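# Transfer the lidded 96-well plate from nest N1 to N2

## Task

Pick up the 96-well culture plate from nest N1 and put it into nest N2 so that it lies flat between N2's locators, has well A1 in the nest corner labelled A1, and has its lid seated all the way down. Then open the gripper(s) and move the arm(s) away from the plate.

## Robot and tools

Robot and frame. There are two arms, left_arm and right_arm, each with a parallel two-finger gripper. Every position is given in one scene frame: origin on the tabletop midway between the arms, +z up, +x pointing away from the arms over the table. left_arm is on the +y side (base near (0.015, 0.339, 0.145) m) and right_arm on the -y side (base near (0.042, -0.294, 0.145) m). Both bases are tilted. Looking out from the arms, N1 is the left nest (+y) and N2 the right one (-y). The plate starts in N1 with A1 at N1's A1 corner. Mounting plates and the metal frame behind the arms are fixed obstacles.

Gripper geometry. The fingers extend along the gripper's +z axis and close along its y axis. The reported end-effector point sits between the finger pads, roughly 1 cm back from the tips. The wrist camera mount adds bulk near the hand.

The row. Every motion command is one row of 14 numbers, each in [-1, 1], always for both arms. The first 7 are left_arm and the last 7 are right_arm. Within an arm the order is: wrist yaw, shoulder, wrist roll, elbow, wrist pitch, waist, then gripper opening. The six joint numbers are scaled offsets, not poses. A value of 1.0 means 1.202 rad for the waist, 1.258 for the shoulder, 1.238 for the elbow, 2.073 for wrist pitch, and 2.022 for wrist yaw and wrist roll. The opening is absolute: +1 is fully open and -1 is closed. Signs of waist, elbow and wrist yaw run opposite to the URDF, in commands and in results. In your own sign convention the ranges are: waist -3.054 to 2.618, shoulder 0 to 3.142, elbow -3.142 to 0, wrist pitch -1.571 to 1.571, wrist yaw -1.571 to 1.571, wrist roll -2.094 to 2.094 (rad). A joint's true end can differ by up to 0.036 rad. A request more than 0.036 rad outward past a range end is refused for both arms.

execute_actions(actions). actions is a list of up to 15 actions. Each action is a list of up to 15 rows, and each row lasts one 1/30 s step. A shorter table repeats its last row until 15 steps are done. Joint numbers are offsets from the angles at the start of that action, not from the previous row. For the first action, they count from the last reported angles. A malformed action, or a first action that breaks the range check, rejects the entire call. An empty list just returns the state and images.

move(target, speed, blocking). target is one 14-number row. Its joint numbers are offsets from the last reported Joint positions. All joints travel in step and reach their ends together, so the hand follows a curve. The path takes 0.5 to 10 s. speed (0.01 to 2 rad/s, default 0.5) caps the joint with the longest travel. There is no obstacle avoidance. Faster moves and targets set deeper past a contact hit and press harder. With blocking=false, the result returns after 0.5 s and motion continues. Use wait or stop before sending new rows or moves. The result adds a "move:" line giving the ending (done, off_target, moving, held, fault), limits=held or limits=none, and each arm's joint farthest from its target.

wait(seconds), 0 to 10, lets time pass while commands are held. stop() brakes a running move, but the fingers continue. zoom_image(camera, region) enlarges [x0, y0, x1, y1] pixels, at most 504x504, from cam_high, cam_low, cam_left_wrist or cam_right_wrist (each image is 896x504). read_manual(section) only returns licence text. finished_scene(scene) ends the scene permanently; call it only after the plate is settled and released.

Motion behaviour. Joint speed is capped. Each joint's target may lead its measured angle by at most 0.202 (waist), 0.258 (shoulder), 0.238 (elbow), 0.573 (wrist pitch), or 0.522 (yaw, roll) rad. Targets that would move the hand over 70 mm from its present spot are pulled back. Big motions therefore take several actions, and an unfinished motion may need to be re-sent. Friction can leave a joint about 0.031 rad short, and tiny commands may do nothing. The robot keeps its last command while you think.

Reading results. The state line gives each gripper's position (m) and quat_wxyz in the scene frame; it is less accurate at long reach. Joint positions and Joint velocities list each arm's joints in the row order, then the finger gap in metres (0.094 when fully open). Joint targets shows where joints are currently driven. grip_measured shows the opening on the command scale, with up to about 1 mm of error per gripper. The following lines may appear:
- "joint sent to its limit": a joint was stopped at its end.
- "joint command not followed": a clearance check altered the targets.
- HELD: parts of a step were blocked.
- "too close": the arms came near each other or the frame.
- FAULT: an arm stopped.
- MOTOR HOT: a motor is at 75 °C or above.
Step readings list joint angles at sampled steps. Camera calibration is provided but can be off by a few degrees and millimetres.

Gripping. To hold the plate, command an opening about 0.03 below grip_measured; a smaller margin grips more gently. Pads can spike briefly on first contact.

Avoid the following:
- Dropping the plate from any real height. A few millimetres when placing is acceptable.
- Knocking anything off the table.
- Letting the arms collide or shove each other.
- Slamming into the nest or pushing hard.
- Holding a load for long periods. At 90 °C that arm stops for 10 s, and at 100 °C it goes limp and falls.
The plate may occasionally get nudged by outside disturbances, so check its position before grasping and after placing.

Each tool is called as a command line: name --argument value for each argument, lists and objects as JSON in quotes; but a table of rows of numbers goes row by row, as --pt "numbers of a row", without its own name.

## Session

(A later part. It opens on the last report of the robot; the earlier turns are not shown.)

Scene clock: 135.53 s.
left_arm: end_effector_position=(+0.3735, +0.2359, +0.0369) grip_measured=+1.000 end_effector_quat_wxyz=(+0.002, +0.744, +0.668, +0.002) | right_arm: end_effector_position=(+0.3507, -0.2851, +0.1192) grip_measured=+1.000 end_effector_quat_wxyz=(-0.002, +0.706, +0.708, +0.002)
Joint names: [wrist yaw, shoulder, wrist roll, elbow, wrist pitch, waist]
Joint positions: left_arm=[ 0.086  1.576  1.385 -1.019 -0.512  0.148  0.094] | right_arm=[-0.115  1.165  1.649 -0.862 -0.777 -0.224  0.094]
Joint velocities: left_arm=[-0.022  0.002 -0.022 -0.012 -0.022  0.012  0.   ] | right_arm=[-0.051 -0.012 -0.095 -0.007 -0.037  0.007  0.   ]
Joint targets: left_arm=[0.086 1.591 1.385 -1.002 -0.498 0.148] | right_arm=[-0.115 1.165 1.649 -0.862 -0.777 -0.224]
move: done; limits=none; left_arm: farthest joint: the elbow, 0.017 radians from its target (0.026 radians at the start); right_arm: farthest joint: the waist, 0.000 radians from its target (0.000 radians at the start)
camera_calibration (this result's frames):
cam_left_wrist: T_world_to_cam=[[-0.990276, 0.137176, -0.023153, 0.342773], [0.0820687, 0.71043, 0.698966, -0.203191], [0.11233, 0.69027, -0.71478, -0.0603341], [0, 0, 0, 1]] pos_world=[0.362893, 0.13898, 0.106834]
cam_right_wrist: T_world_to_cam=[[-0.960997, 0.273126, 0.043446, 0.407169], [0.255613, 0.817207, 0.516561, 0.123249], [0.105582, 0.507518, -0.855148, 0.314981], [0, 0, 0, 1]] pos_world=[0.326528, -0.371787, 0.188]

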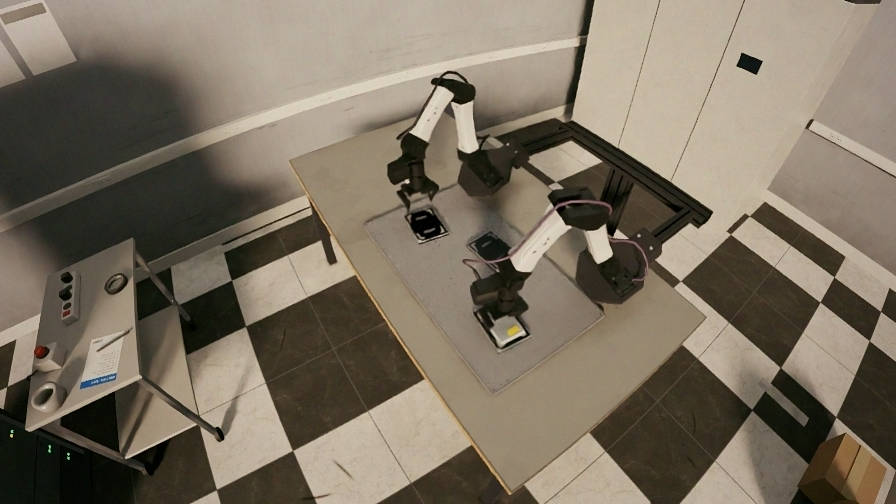

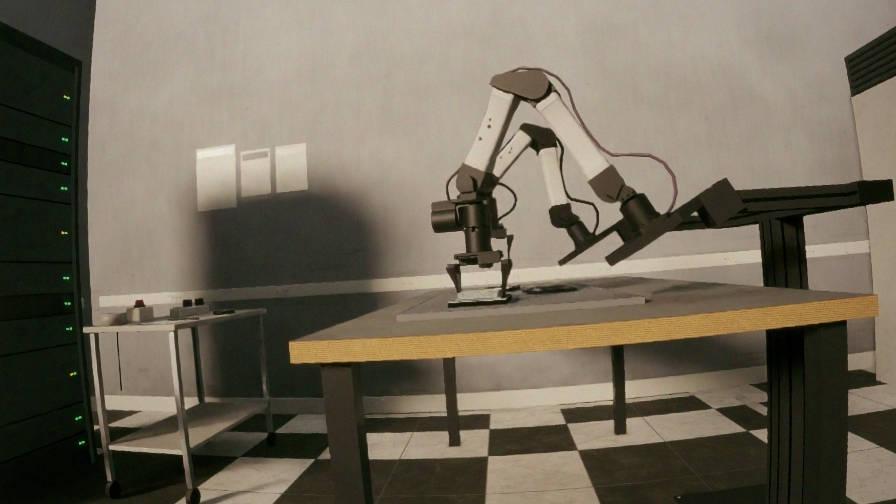

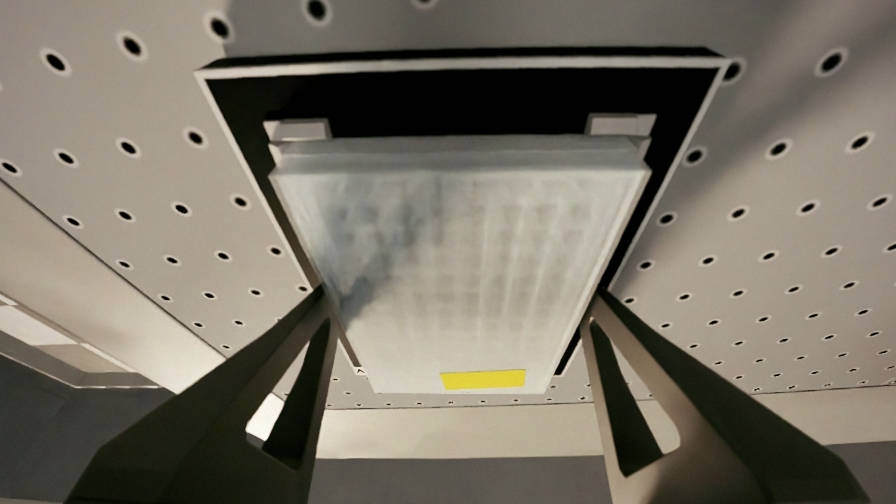

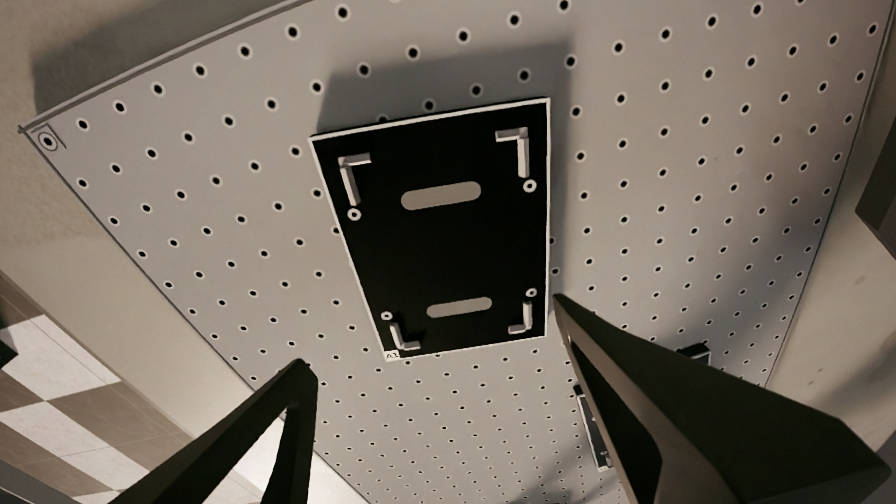

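move --target '[0,0.017,0,0.018,0.012,0,1,0,0,0,0,0,0,1]' --speed 0.03

move --target '[0,0,0,0,0,0,0.72,0,0,0,0,0,0,1]'

Scene clock: 139.97 s.
left_arm: end_effector_position=(+0.3738, +0.2359, +0.0369) grip_measured=+1.000 end_effector_quat_wxyz=(+0.002, +0.744, +0.668, +0.002) | right_arm: end_effector_position=(+0.3507, -0.2851, +0.1192) grip_measured=+1.000 end_effector_quat_wxyz=(-0.002, +0.706, +0.708, +0.002)
Joint names: [wrist yaw, shoulder, wrist roll, elbow, wrist pitch, waist]
Joint positions: left_arm=[ 0.086  1.576  1.385 -1.019 -0.511  0.148  0.094] | right_arm=[-0.115  1.165  1.649 -0.862 -0.777 -0.224  0.094]
Joint velocities: left_arm=[ 0.022 -0.007 -0.051  0.007 -0.022  0.017  0.   ] | right_arm=[ 0.022 -0.007  0.007  0.002 -0.037  0.002  0.   ]
Joint targets: left_arm=[0.086 1.597 1.385 -0.996 -0.488 0.148] | right_arm=[-0.115 1.165 1.649 -0.862 -0.777 -0.224]
move: off_target (left_arm); limits=none; left_arm: farthest joint: the wrist pitch, 0.024 radians from its target (0.025 radians at the start); right_arm: farthest joint: the waist, 0.000 radians from its target (0.000 radians at the start)
camera_calibration (this result's frames):
cam_left_wrist: T_world_to_cam=[[-0.990264, 0.137072, -0.0242791, 0.343112], [0.0812369, 0.710669, 0.698821, -0.202897], [0.113043, 0.690044, -0.714885, -0.0605169], [0, 0, 0, 1]] pos_world=[0.363095, 0.138921, 0.106856]
cam_right_wrist: T_world_to_cam=[[-0.960997, 0.273126, 0.043446, 0.407169], [0.255613, 0.817207, 0.516561, 0.123249], [0.105582, 0.507518, -0.855148, 0.314981], [0, 0, 0, 1]] pos_world=[0.326528, -0.371787, 0.188]

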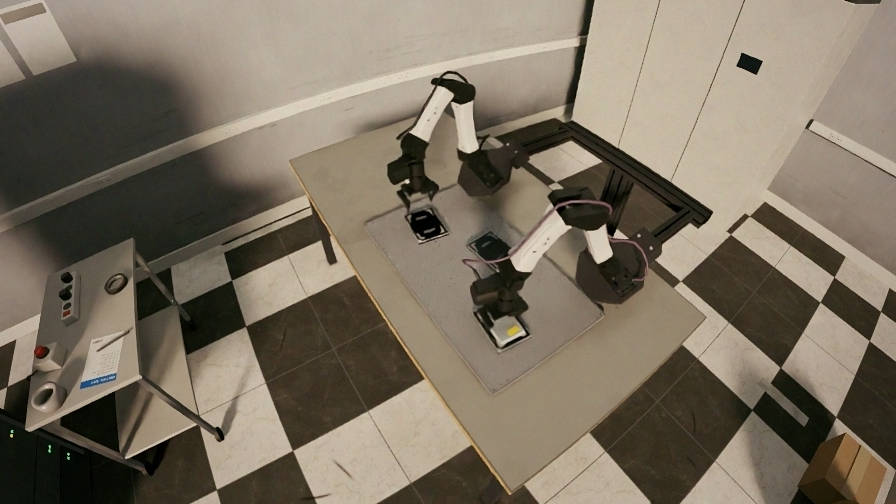

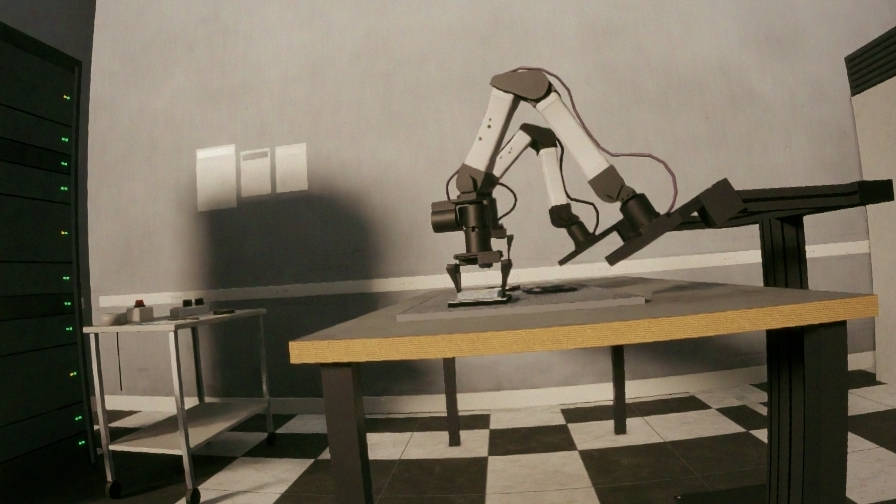

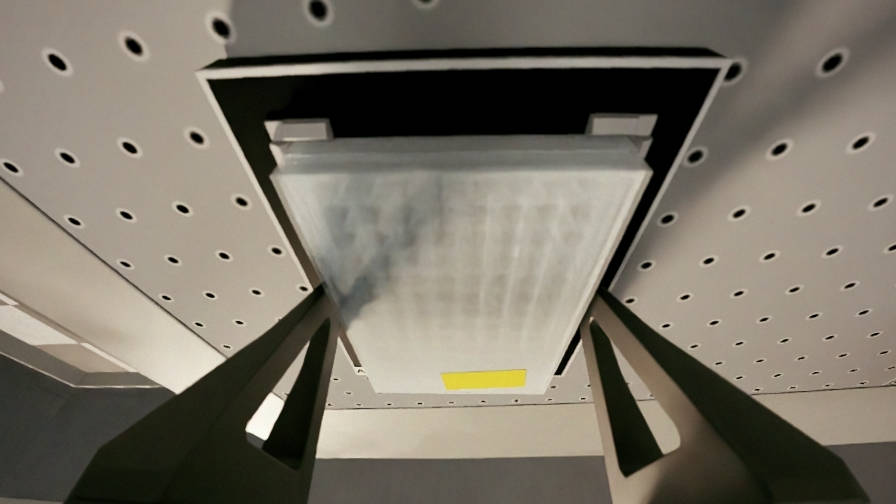

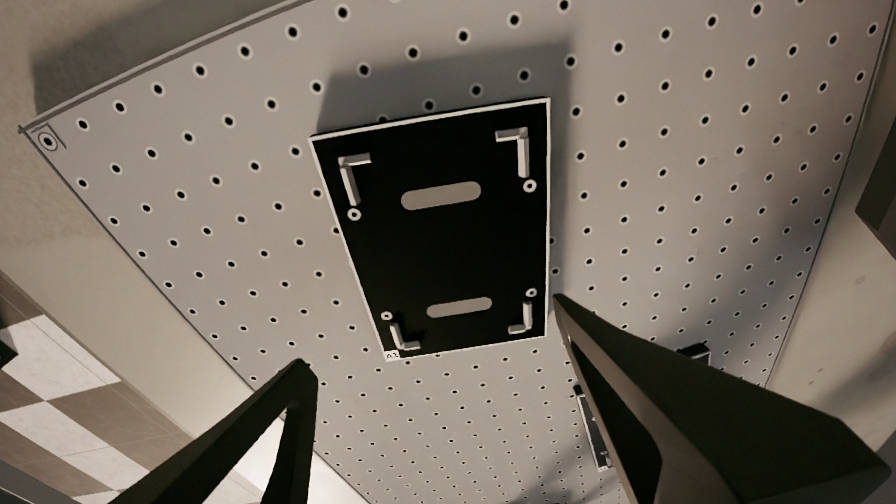

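Scene clock: 140.47 s.
left_arm: end_effector_position=(+0.3738, +0.2359, +0.0369) grip_measured=+0.804 end_effector_quat_wxyz=(+0.002, +0.744, +0.668, +0.002) | right_arm: end_effector_position=(+0.3507, -0.2851, +0.1192) grip_measured=+1.000 end_effector_quat_wxyz=(-0.002, +0.706, +0.708, +0.002)
Joint names: [wrist yaw, shoulder, wrist roll, elbow, wrist pitch, waist]
Joint positions: left_arm=[ 0.086  1.576  1.385 -1.019 -0.511  0.148  0.085] | right_arm=[-0.115  1.165  1.649 -0.862 -0.777 -0.224  0.094]
Joint velocities: left_arm=[ 0.037 -0.007 -0.037 -0.002 -0.066  0.002 -0.   ] | right_arm=[ 0.081 -0.007  0.007 -0.022  0.022 -0.007  0.   ]
Joint targets: left_arm=[0.086 1.576 1.385 -1.019 -0.511 0.148] | right_arm=[-0.115 1.165 1.649 -0.862 -0.777 -0.224]
move: done; limits=none; left_arm: farthest joint: the waist, 0.000 radians from its target (0.000 radians at the start); right_arm: farthest joint: the waist, 0.000 radians from its target (0.000 radians at the start)
camera_calibration (this result's frames):
cam_left_wrist: T_world_to_cam=[[-0.990264, 0.137072, -0.0242791, 0.343112], [0.0812369, 0.710669, 0.698821, -0.202897], [0.113043, 0.690044, -0.714885, -0.0605169], [0, 0, 0, 1]] pos_world=[0.363095, 0.138921, 0.106856]
cam_right_wrist: T_world_to_cam=[[-0.960997, 0.273126, 0.043446, 0.407169], [0.255613, 0.817207, 0.516561, 0.123249], [0.105582, 0.507518, -0.855148, 0.314981], [0, 0, 0, 1]] pos_world=[0.326528, -0.371787, 0.188]

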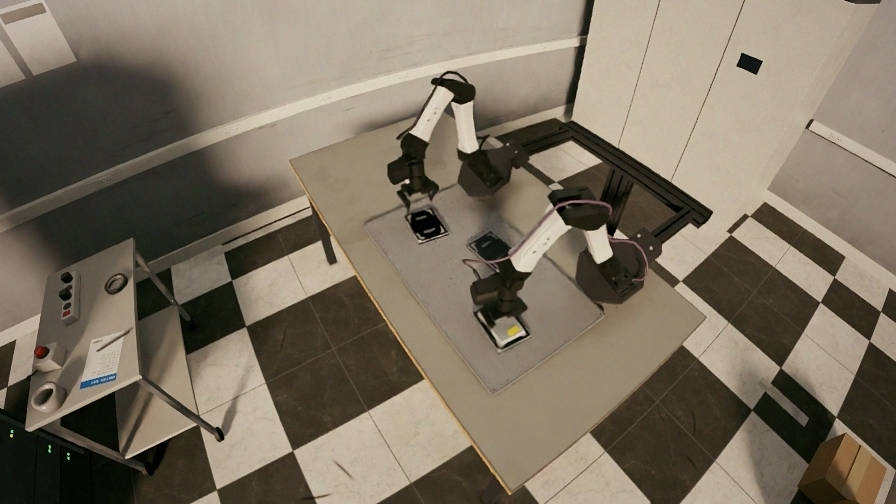

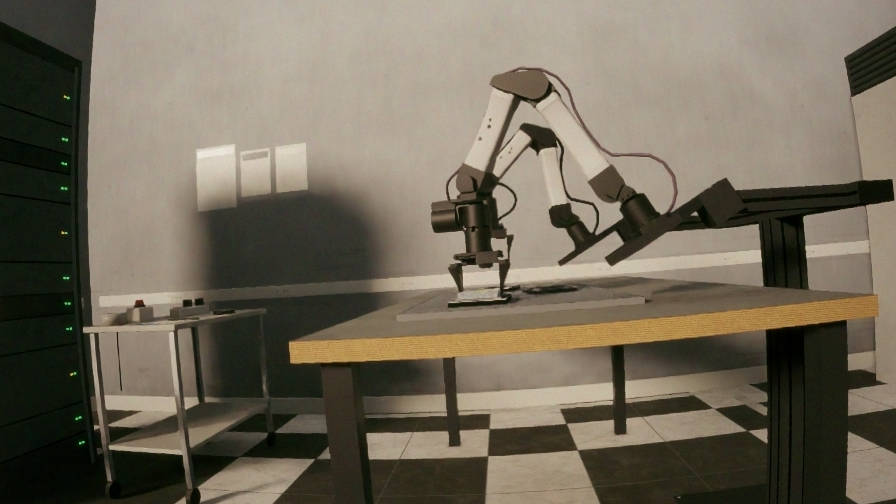

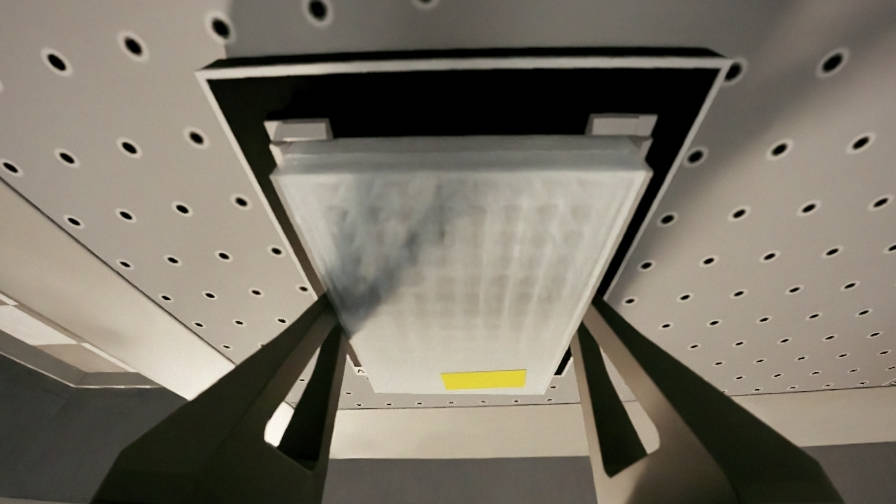

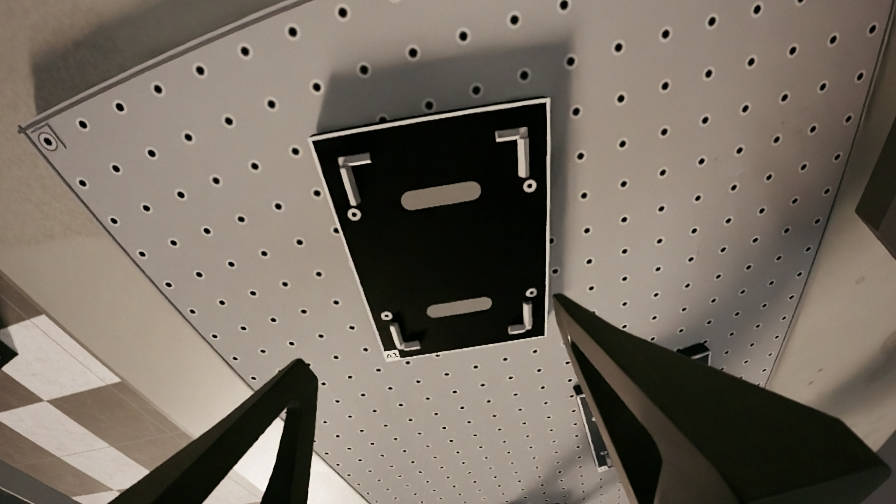

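move --target '[0,-0.103,0,-0.082,-0.103,0.02,0.72,0,0,0,0,0,0,1]' --speed 0.1

Scene clock: 156.70 s.
left_arm: end_effector_position=(+0.3758, +0.2344, +0.0842) grip_measured=+0.804 end_effector_quat_wxyz=(-0.002, +0.748, +0.663, -0.004) | right_arm: end_effector_position=(+0.3507, -0.2851, +0.1192) grip_measured=+1.000 end_effector_quat_wxyz=(-0.002, +0.706, +0.708, +0.002)
Joint names: [wrist yaw, shoulder, wrist roll, elbow, wrist pitch, waist]
Joint positions: left_arm=[ 0.086  1.471  1.385 -1.099 -0.712  0.162  0.085] | right_arm=[-0.115  1.165  1.649 -0.862 -0.777 -0.224  0.094]
Joint velocities: left_arm=[-0.007 -0.012  0.007  0.007 -0.007  0.007 -0.002] | right_arm=[ 0.007 -0.017  0.051  0.012  0.007 -0.017  0.   ]
Joint targets: left_arm=[0.086 1.447 1.385 -1.120 -0.725 0.172] | right_arm=[-0.115 1.165 1.649 -0.862 -0.777 -0.224]
move: off_target (left_arm); limits=none; left_arm: farthest joint: the shoulder, 0.025 radians from its target (0.130 radians at the start); right_arm: farthest joint: the waist, 0.000 radians from its target (0.000 radians at the start)
camera_calibration (this result's frames):
cam_left_wrist: T_world_to_cam=[[-0.988708, 0.149565, -0.00929993, 0.341643], [0.100983, 0.710834, 0.696073, -0.242313], [0.110719, 0.687274, -0.717911, -0.0241992], [0, 0, 0, 1]] pos_world=[0.364934, 0.137777, 0.154472]
cam_right_wrist: T_world_to_cam=[[-0.960997, 0.273126, 0.043446, 0.407169], [0.255613, 0.817207, 0.516561, 0.123249], [0.105582, 0.507518, -0.855148, 0.314981], [0, 0, 0, 1]] pos_world=[0.326528, -0.371787, 0.188]

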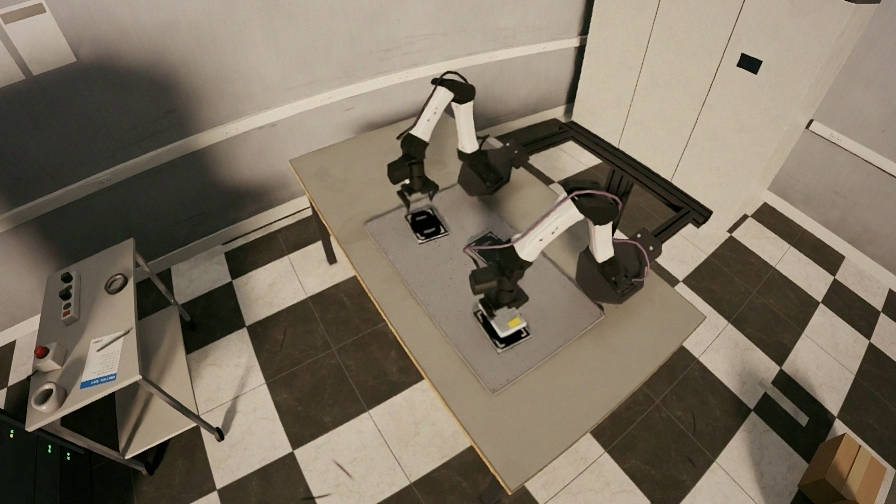

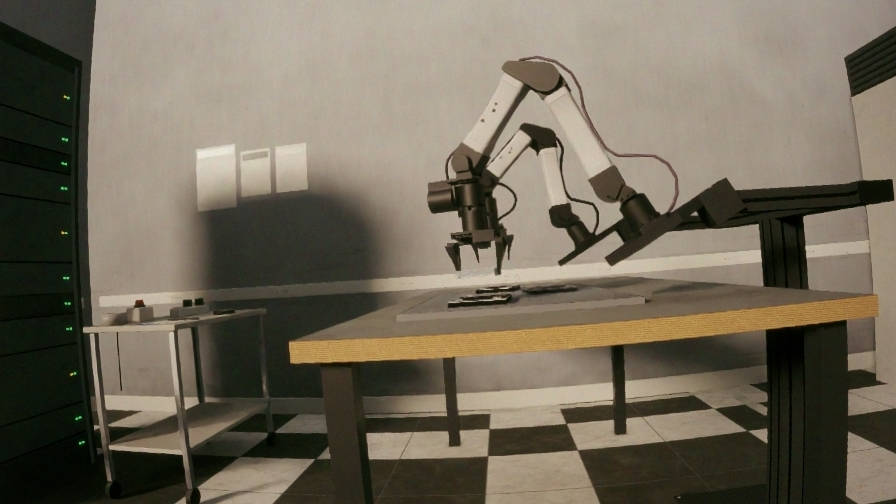

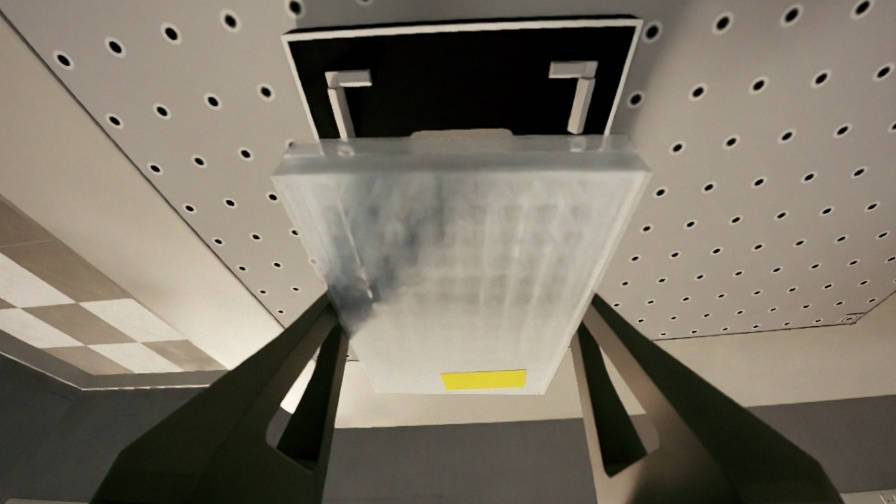

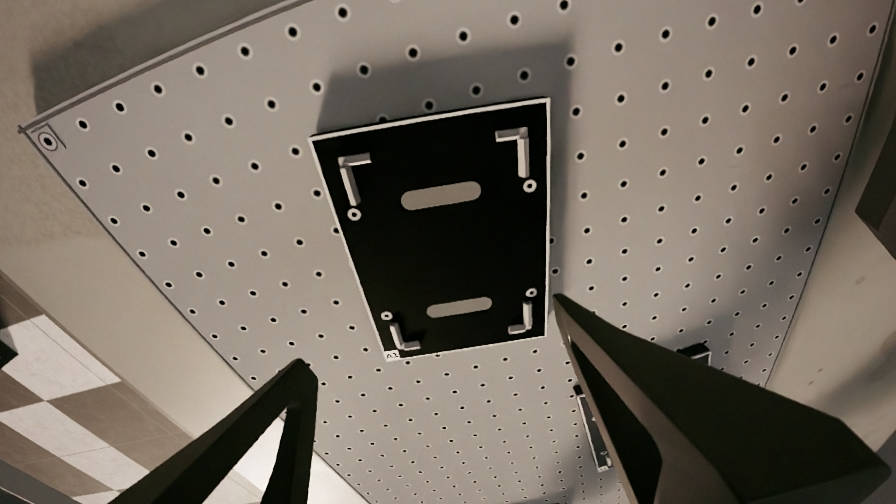

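move --target '[0.13,0.451,-0.263,-0.625,-0.154,0.481,0.72,0,0,0,0,0,0.3,1]' --speed 0.4

Scene clock: 164.13 s.
left_arm: end_effector_position=(+0.3763, -0.0016, +0.0870) grip_measured=+0.804 end_effector_quat_wxyz=(-0.003, +0.751, +0.661, -0.000) | right_arm: end_effector_position=(+0.3373, -0.3837, +0.1189) grip_measured=+1.000 end_effector_quat_wxyz=(+0.049, +0.804, +0.589, -0.065)
Joint names: [wrist yaw, shoulder, wrist roll, elbow, wrist pitch, waist]
Joint positions: left_arm=[ 0.34   2.031  0.859 -1.849 -1.017  0.735  0.085] | right_arm=[-0.115  1.165  1.649 -0.862 -0.777  0.129  0.094]
Joint velocities: left_arm=[-0.022 -0.002 -0.051  0.012  0.022  0.007 -0.001] | right_arm=[ 0.022 -0.007  0.037 -0.002 -0.051  0.017  0.   ]
Joint targets: left_arm=[0.349 2.039 0.853 -1.873 -1.031 0.740] | right_arm=[-0.115 1.165 1.649 -0.862 -0.777 0.137]
move: off_target (left_arm); limits=none; left_arm: farthest joint: the elbow, 0.024 radians from its target (0.774 radians at the start); right_arm: farthest joint: the waist, 0.007 radians from its target (0.360 radians at the start)
camera_calibration (this result's frames):
cam_left_wrist: T_world_to_cam=[[-0.987571, 0.156592, -0.0135419, 0.377409], [0.102181, 0.705103, 0.701705, -0.0774684], [0.11943, 0.691599, -0.712339, 0.136283], [0, 0, 0, 1]] pos_world=[0.364357, -0.0987293, 0.156551]
cam_right_wrist: T_world_to_cam=[[-0.831026, 0.556205, -0.00560393, 0.491881], [0.514586, 0.77259, 0.371895, 0.120188], [0.21118, 0.306171, -0.928258, 0.26202], [0, 0, 0, 1]] pos_world=[0.291585, -0.446665, 0.201282]

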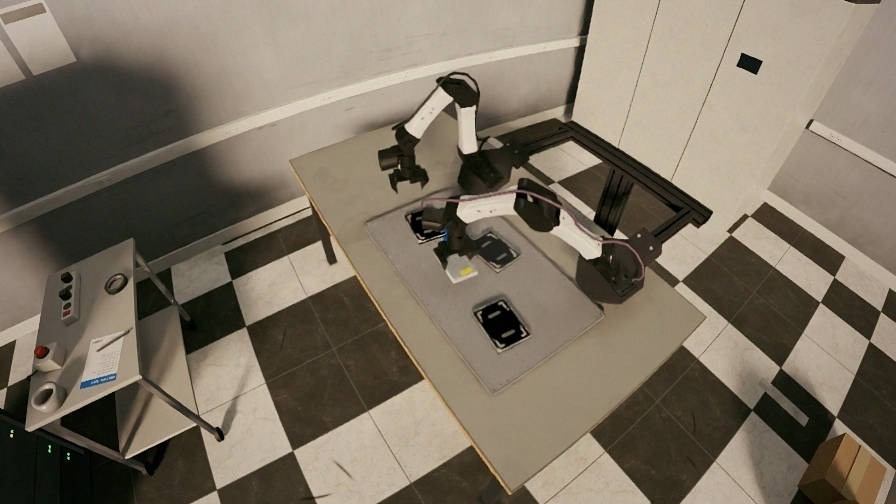

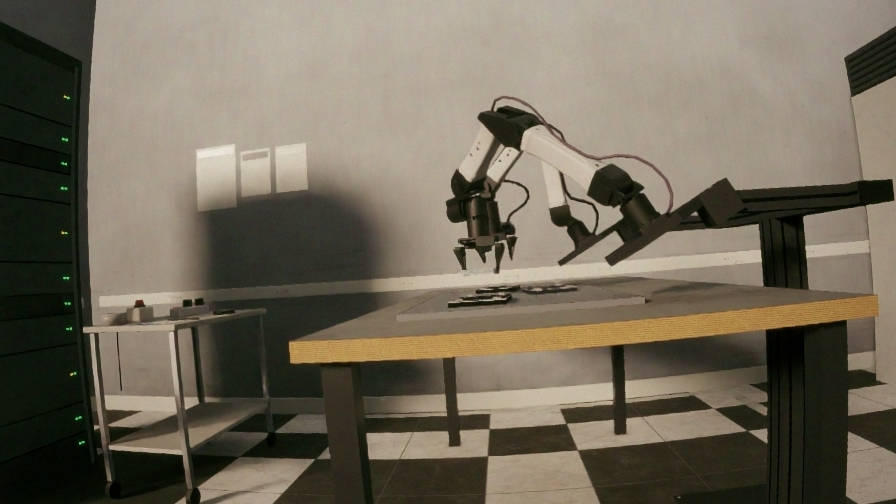

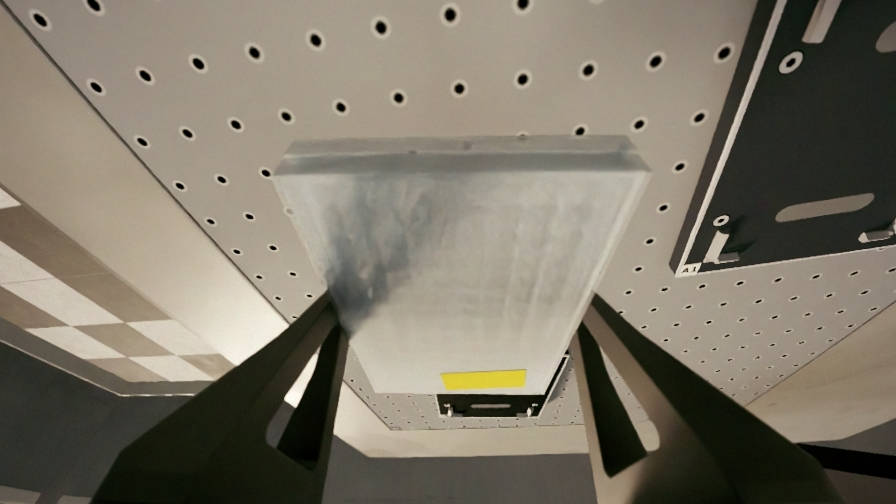

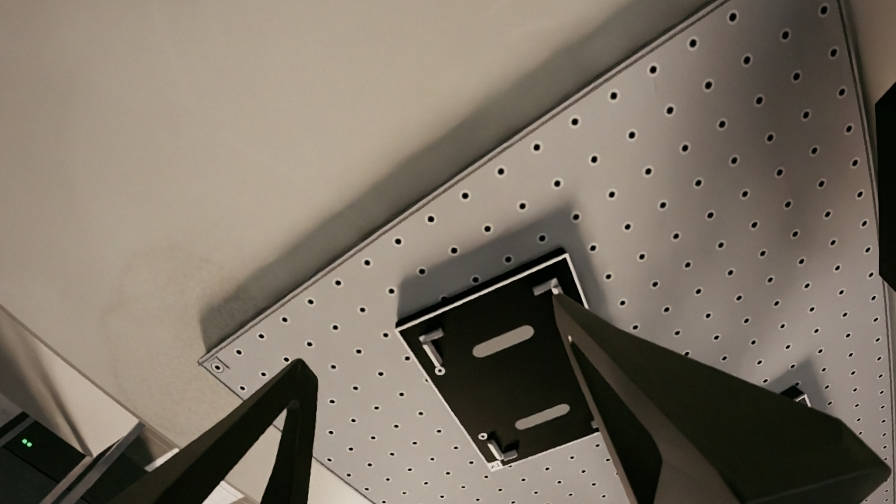

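move --target '[-0.012,0.077,0.024,0.082,0.093,-0.042,0.72,0,0,0,0,0,0,1]' --speed 0.12

zoom_image --camera "cam_low" --region '[430, 250, 550, 320]'

Scene clock: 174.97 s.
left_arm: end_effector_position=(+0.3731, -0.0014, +0.0285) grip_measured=+0.804 end_effector_quat_wxyz=(-0.004, +0.752, +0.660, -0.002) | right_arm: end_effector_position=(+0.3373, -0.3837, +0.1189) grip_measured=+1.000 end_effector_quat_wxyz=(+0.049, +0.804, +0.589, -0.065)
Joint names: [wrist yaw, shoulder, wrist roll, elbow, wrist pitch, waist]
Joint positions: left_arm=[ 0.321  2.115  0.902 -1.765 -0.838  0.694  0.085] | right_arm=[-0.115  1.165  1.649 -0.862 -0.777  0.129  0.094]
Joint velocities: left_arm=[-0.022 -0.012 -0.081  0.002 -0.051  0.002 -0.001] | right_arm=[-0.037  0.012 -0.066  0.012  0.022  0.007  0.   ]
Joint targets: left_arm=[0.316 2.128 0.907 -1.748 -0.825 0.685] | right_arm=[-0.115 1.165 1.649 -0.862 -0.777 0.129]
move: done; limits=none; left_arm: farthest joint: the elbow, 0.018 radians from its target (0.102 radians at the start); right_arm: farthest joint: the waist, 0.000 radians from its target (0.000 radians at the start)
camera_calibration (this result's frames):
cam_left_wrist: T_world_to_cam=[[-0.987174, 0.159344, -0.0098591, 0.373177], [0.106921, 0.705734, 0.700363, -0.0380135], [0.118556, 0.690326, -0.713719, 0.095166], [0, 0, 0, 1]] pos_world=[0.361173, -0.0983315, 0.0982242]
cam_right_wrist: T_world_to_cam=[[-0.831026, 0.556205, -0.00560393, 0.491881], [0.514586, 0.77259, 0.371895, 0.120188], [0.21118, 0.306171, -0.928258, 0.26202], [0, 0, 0, 1]] pos_world=[0.291585, -0.446665, 0.201282]

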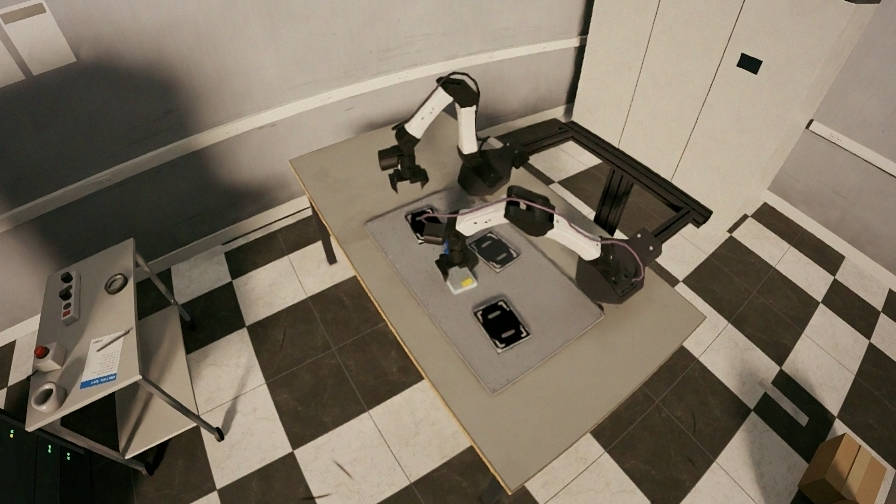

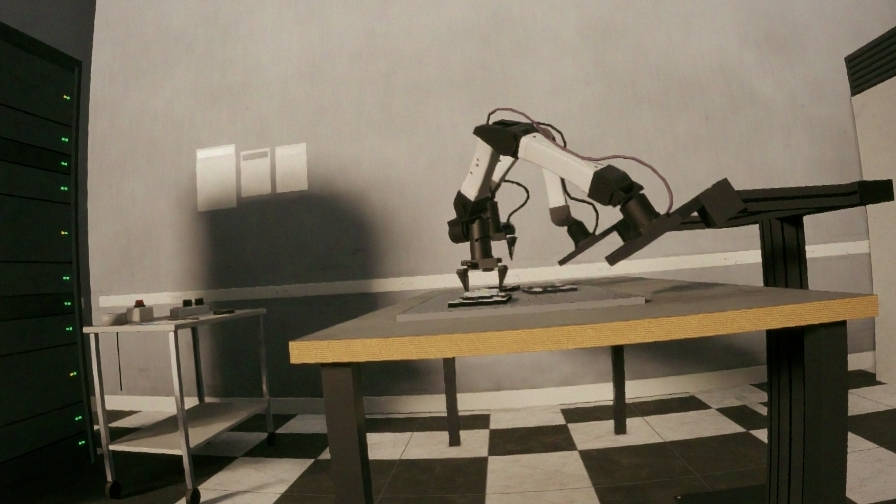

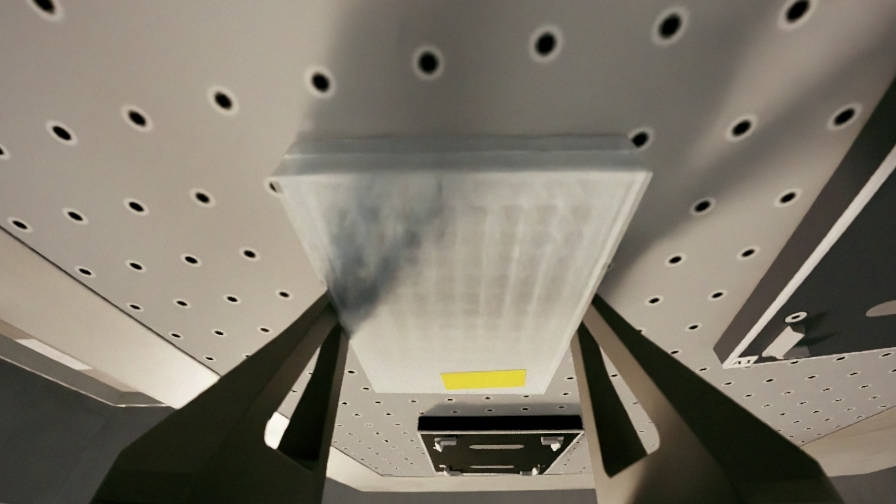

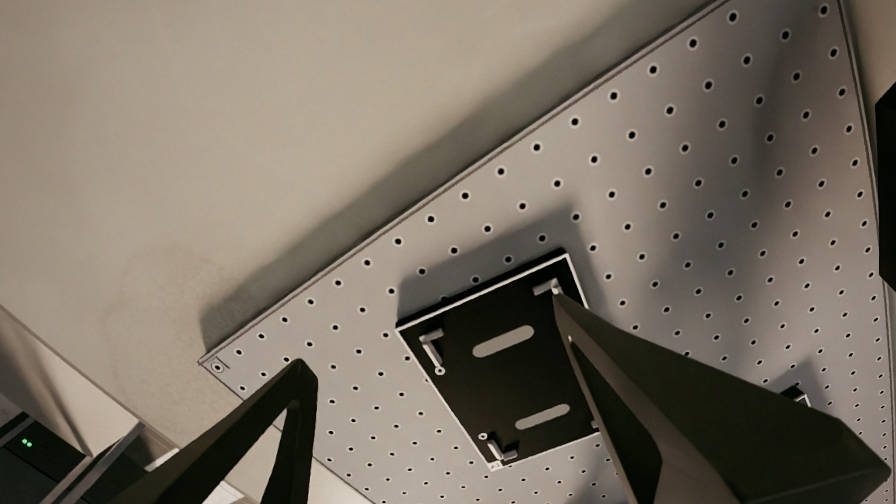

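Region (430, 250, 550, 320) of cam_low's 896x504 image, scaled by 4.200, with more detail than that image has; it fills the top 294 rows of this view, and the rest is white.

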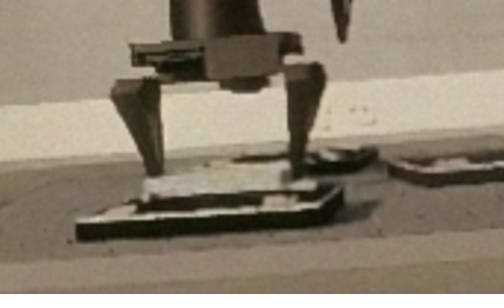

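move --target '[0,0.015,0,0.018,0.012,0,0.72,0,0,0,0,0,0,1]' --speed 0.02

Scene clock: 179.57 s.
left_arm: end_effector_position=(+0.3750, -0.0033, +0.0285) grip_measured=+0.804 end_effector_quat_wxyz=(+0.001, +0.750, +0.661, -0.002) | right_arm: end_effector_position=(+0.3373, -0.3837, +0.1189) grip_measured=+1.000 end_effector_quat_wxyz=(+0.049, +0.804, +0.589, -0.065)
Joint names: [wrist yaw, shoulder, wrist roll, elbow, wrist pitch, waist]
Joint positions: left_arm=[ 0.321  2.115  0.902 -1.765 -0.827  0.694  0.085] | right_arm=[-0.115  1.165  1.649 -0.862 -0.777  0.129  0.094]
Joint velocities: left_arm=[ 0.007 -0.002 -0.007  0.007  0.051 -0.012  0.001] | right_arm=[-0.007 -0.027 -0.007  0.007  0.095 -0.002  0.   ]
Joint targets: left_arm=[0.321 2.134 0.902 -1.743 -0.814 0.694] | right_arm=[-0.115 1.165 1.649 -0.862 -0.777 0.129]
move: off_target (left_arm); limits=none; left_arm: farthest joint: the elbow, 0.023 radians from its target (0.023 radians at the start); right_arm: farthest joint: the waist, 0.000 radians from its target (0.000 radians at the start)
camera_calibration (this result's frames):
cam_left_wrist: T_world_to_cam=[[-0.987641, 0.155629, -0.0185721, 0.375769], [0.0990372, 0.71152, 0.695652, -0.0337312], [0.121478, 0.685215, -0.718139, 0.0952886], [0, 0, 0, 1]] pos_world=[0.362891, -0.0997733, 0.0988745]
cam_right_wrist: T_world_to_cam=[[-0.831026, 0.556205, -0.00560393, 0.491881], [0.514586, 0.77259, 0.371895, 0.120188], [0.21118, 0.306171, -0.928258, 0.26202], [0, 0, 0, 1]] pos_world=[0.291585, -0.446665, 0.201282]

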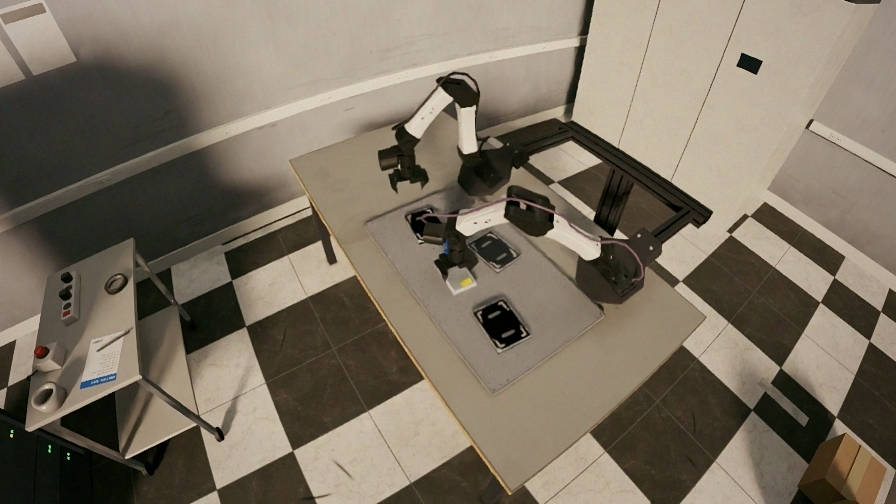

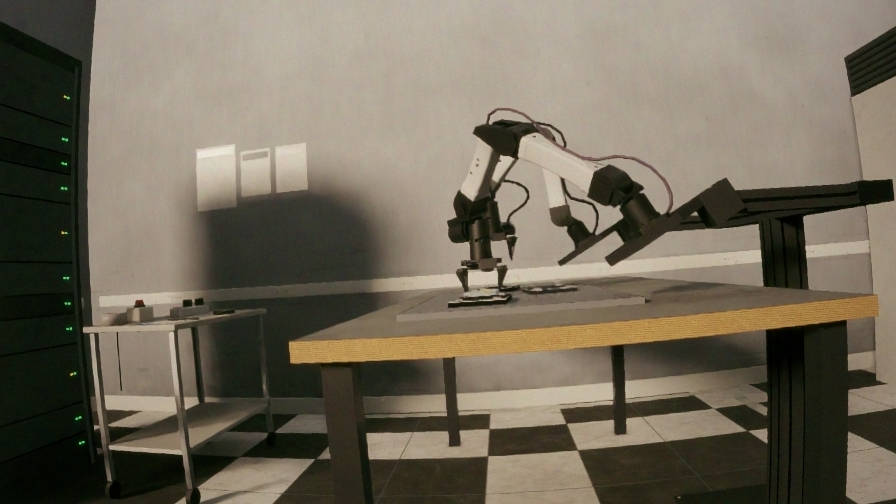

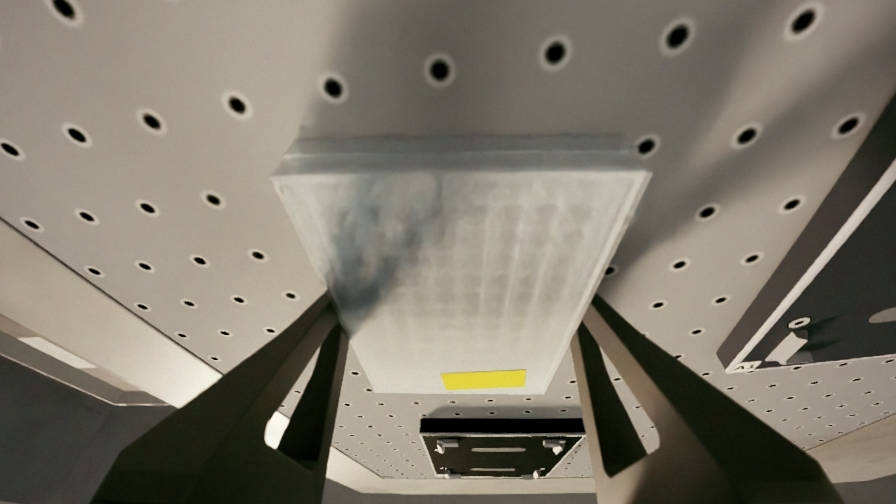

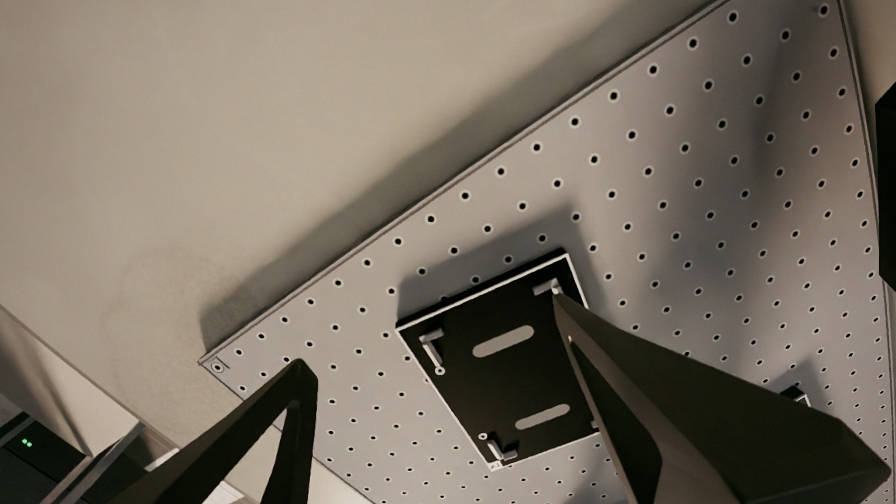

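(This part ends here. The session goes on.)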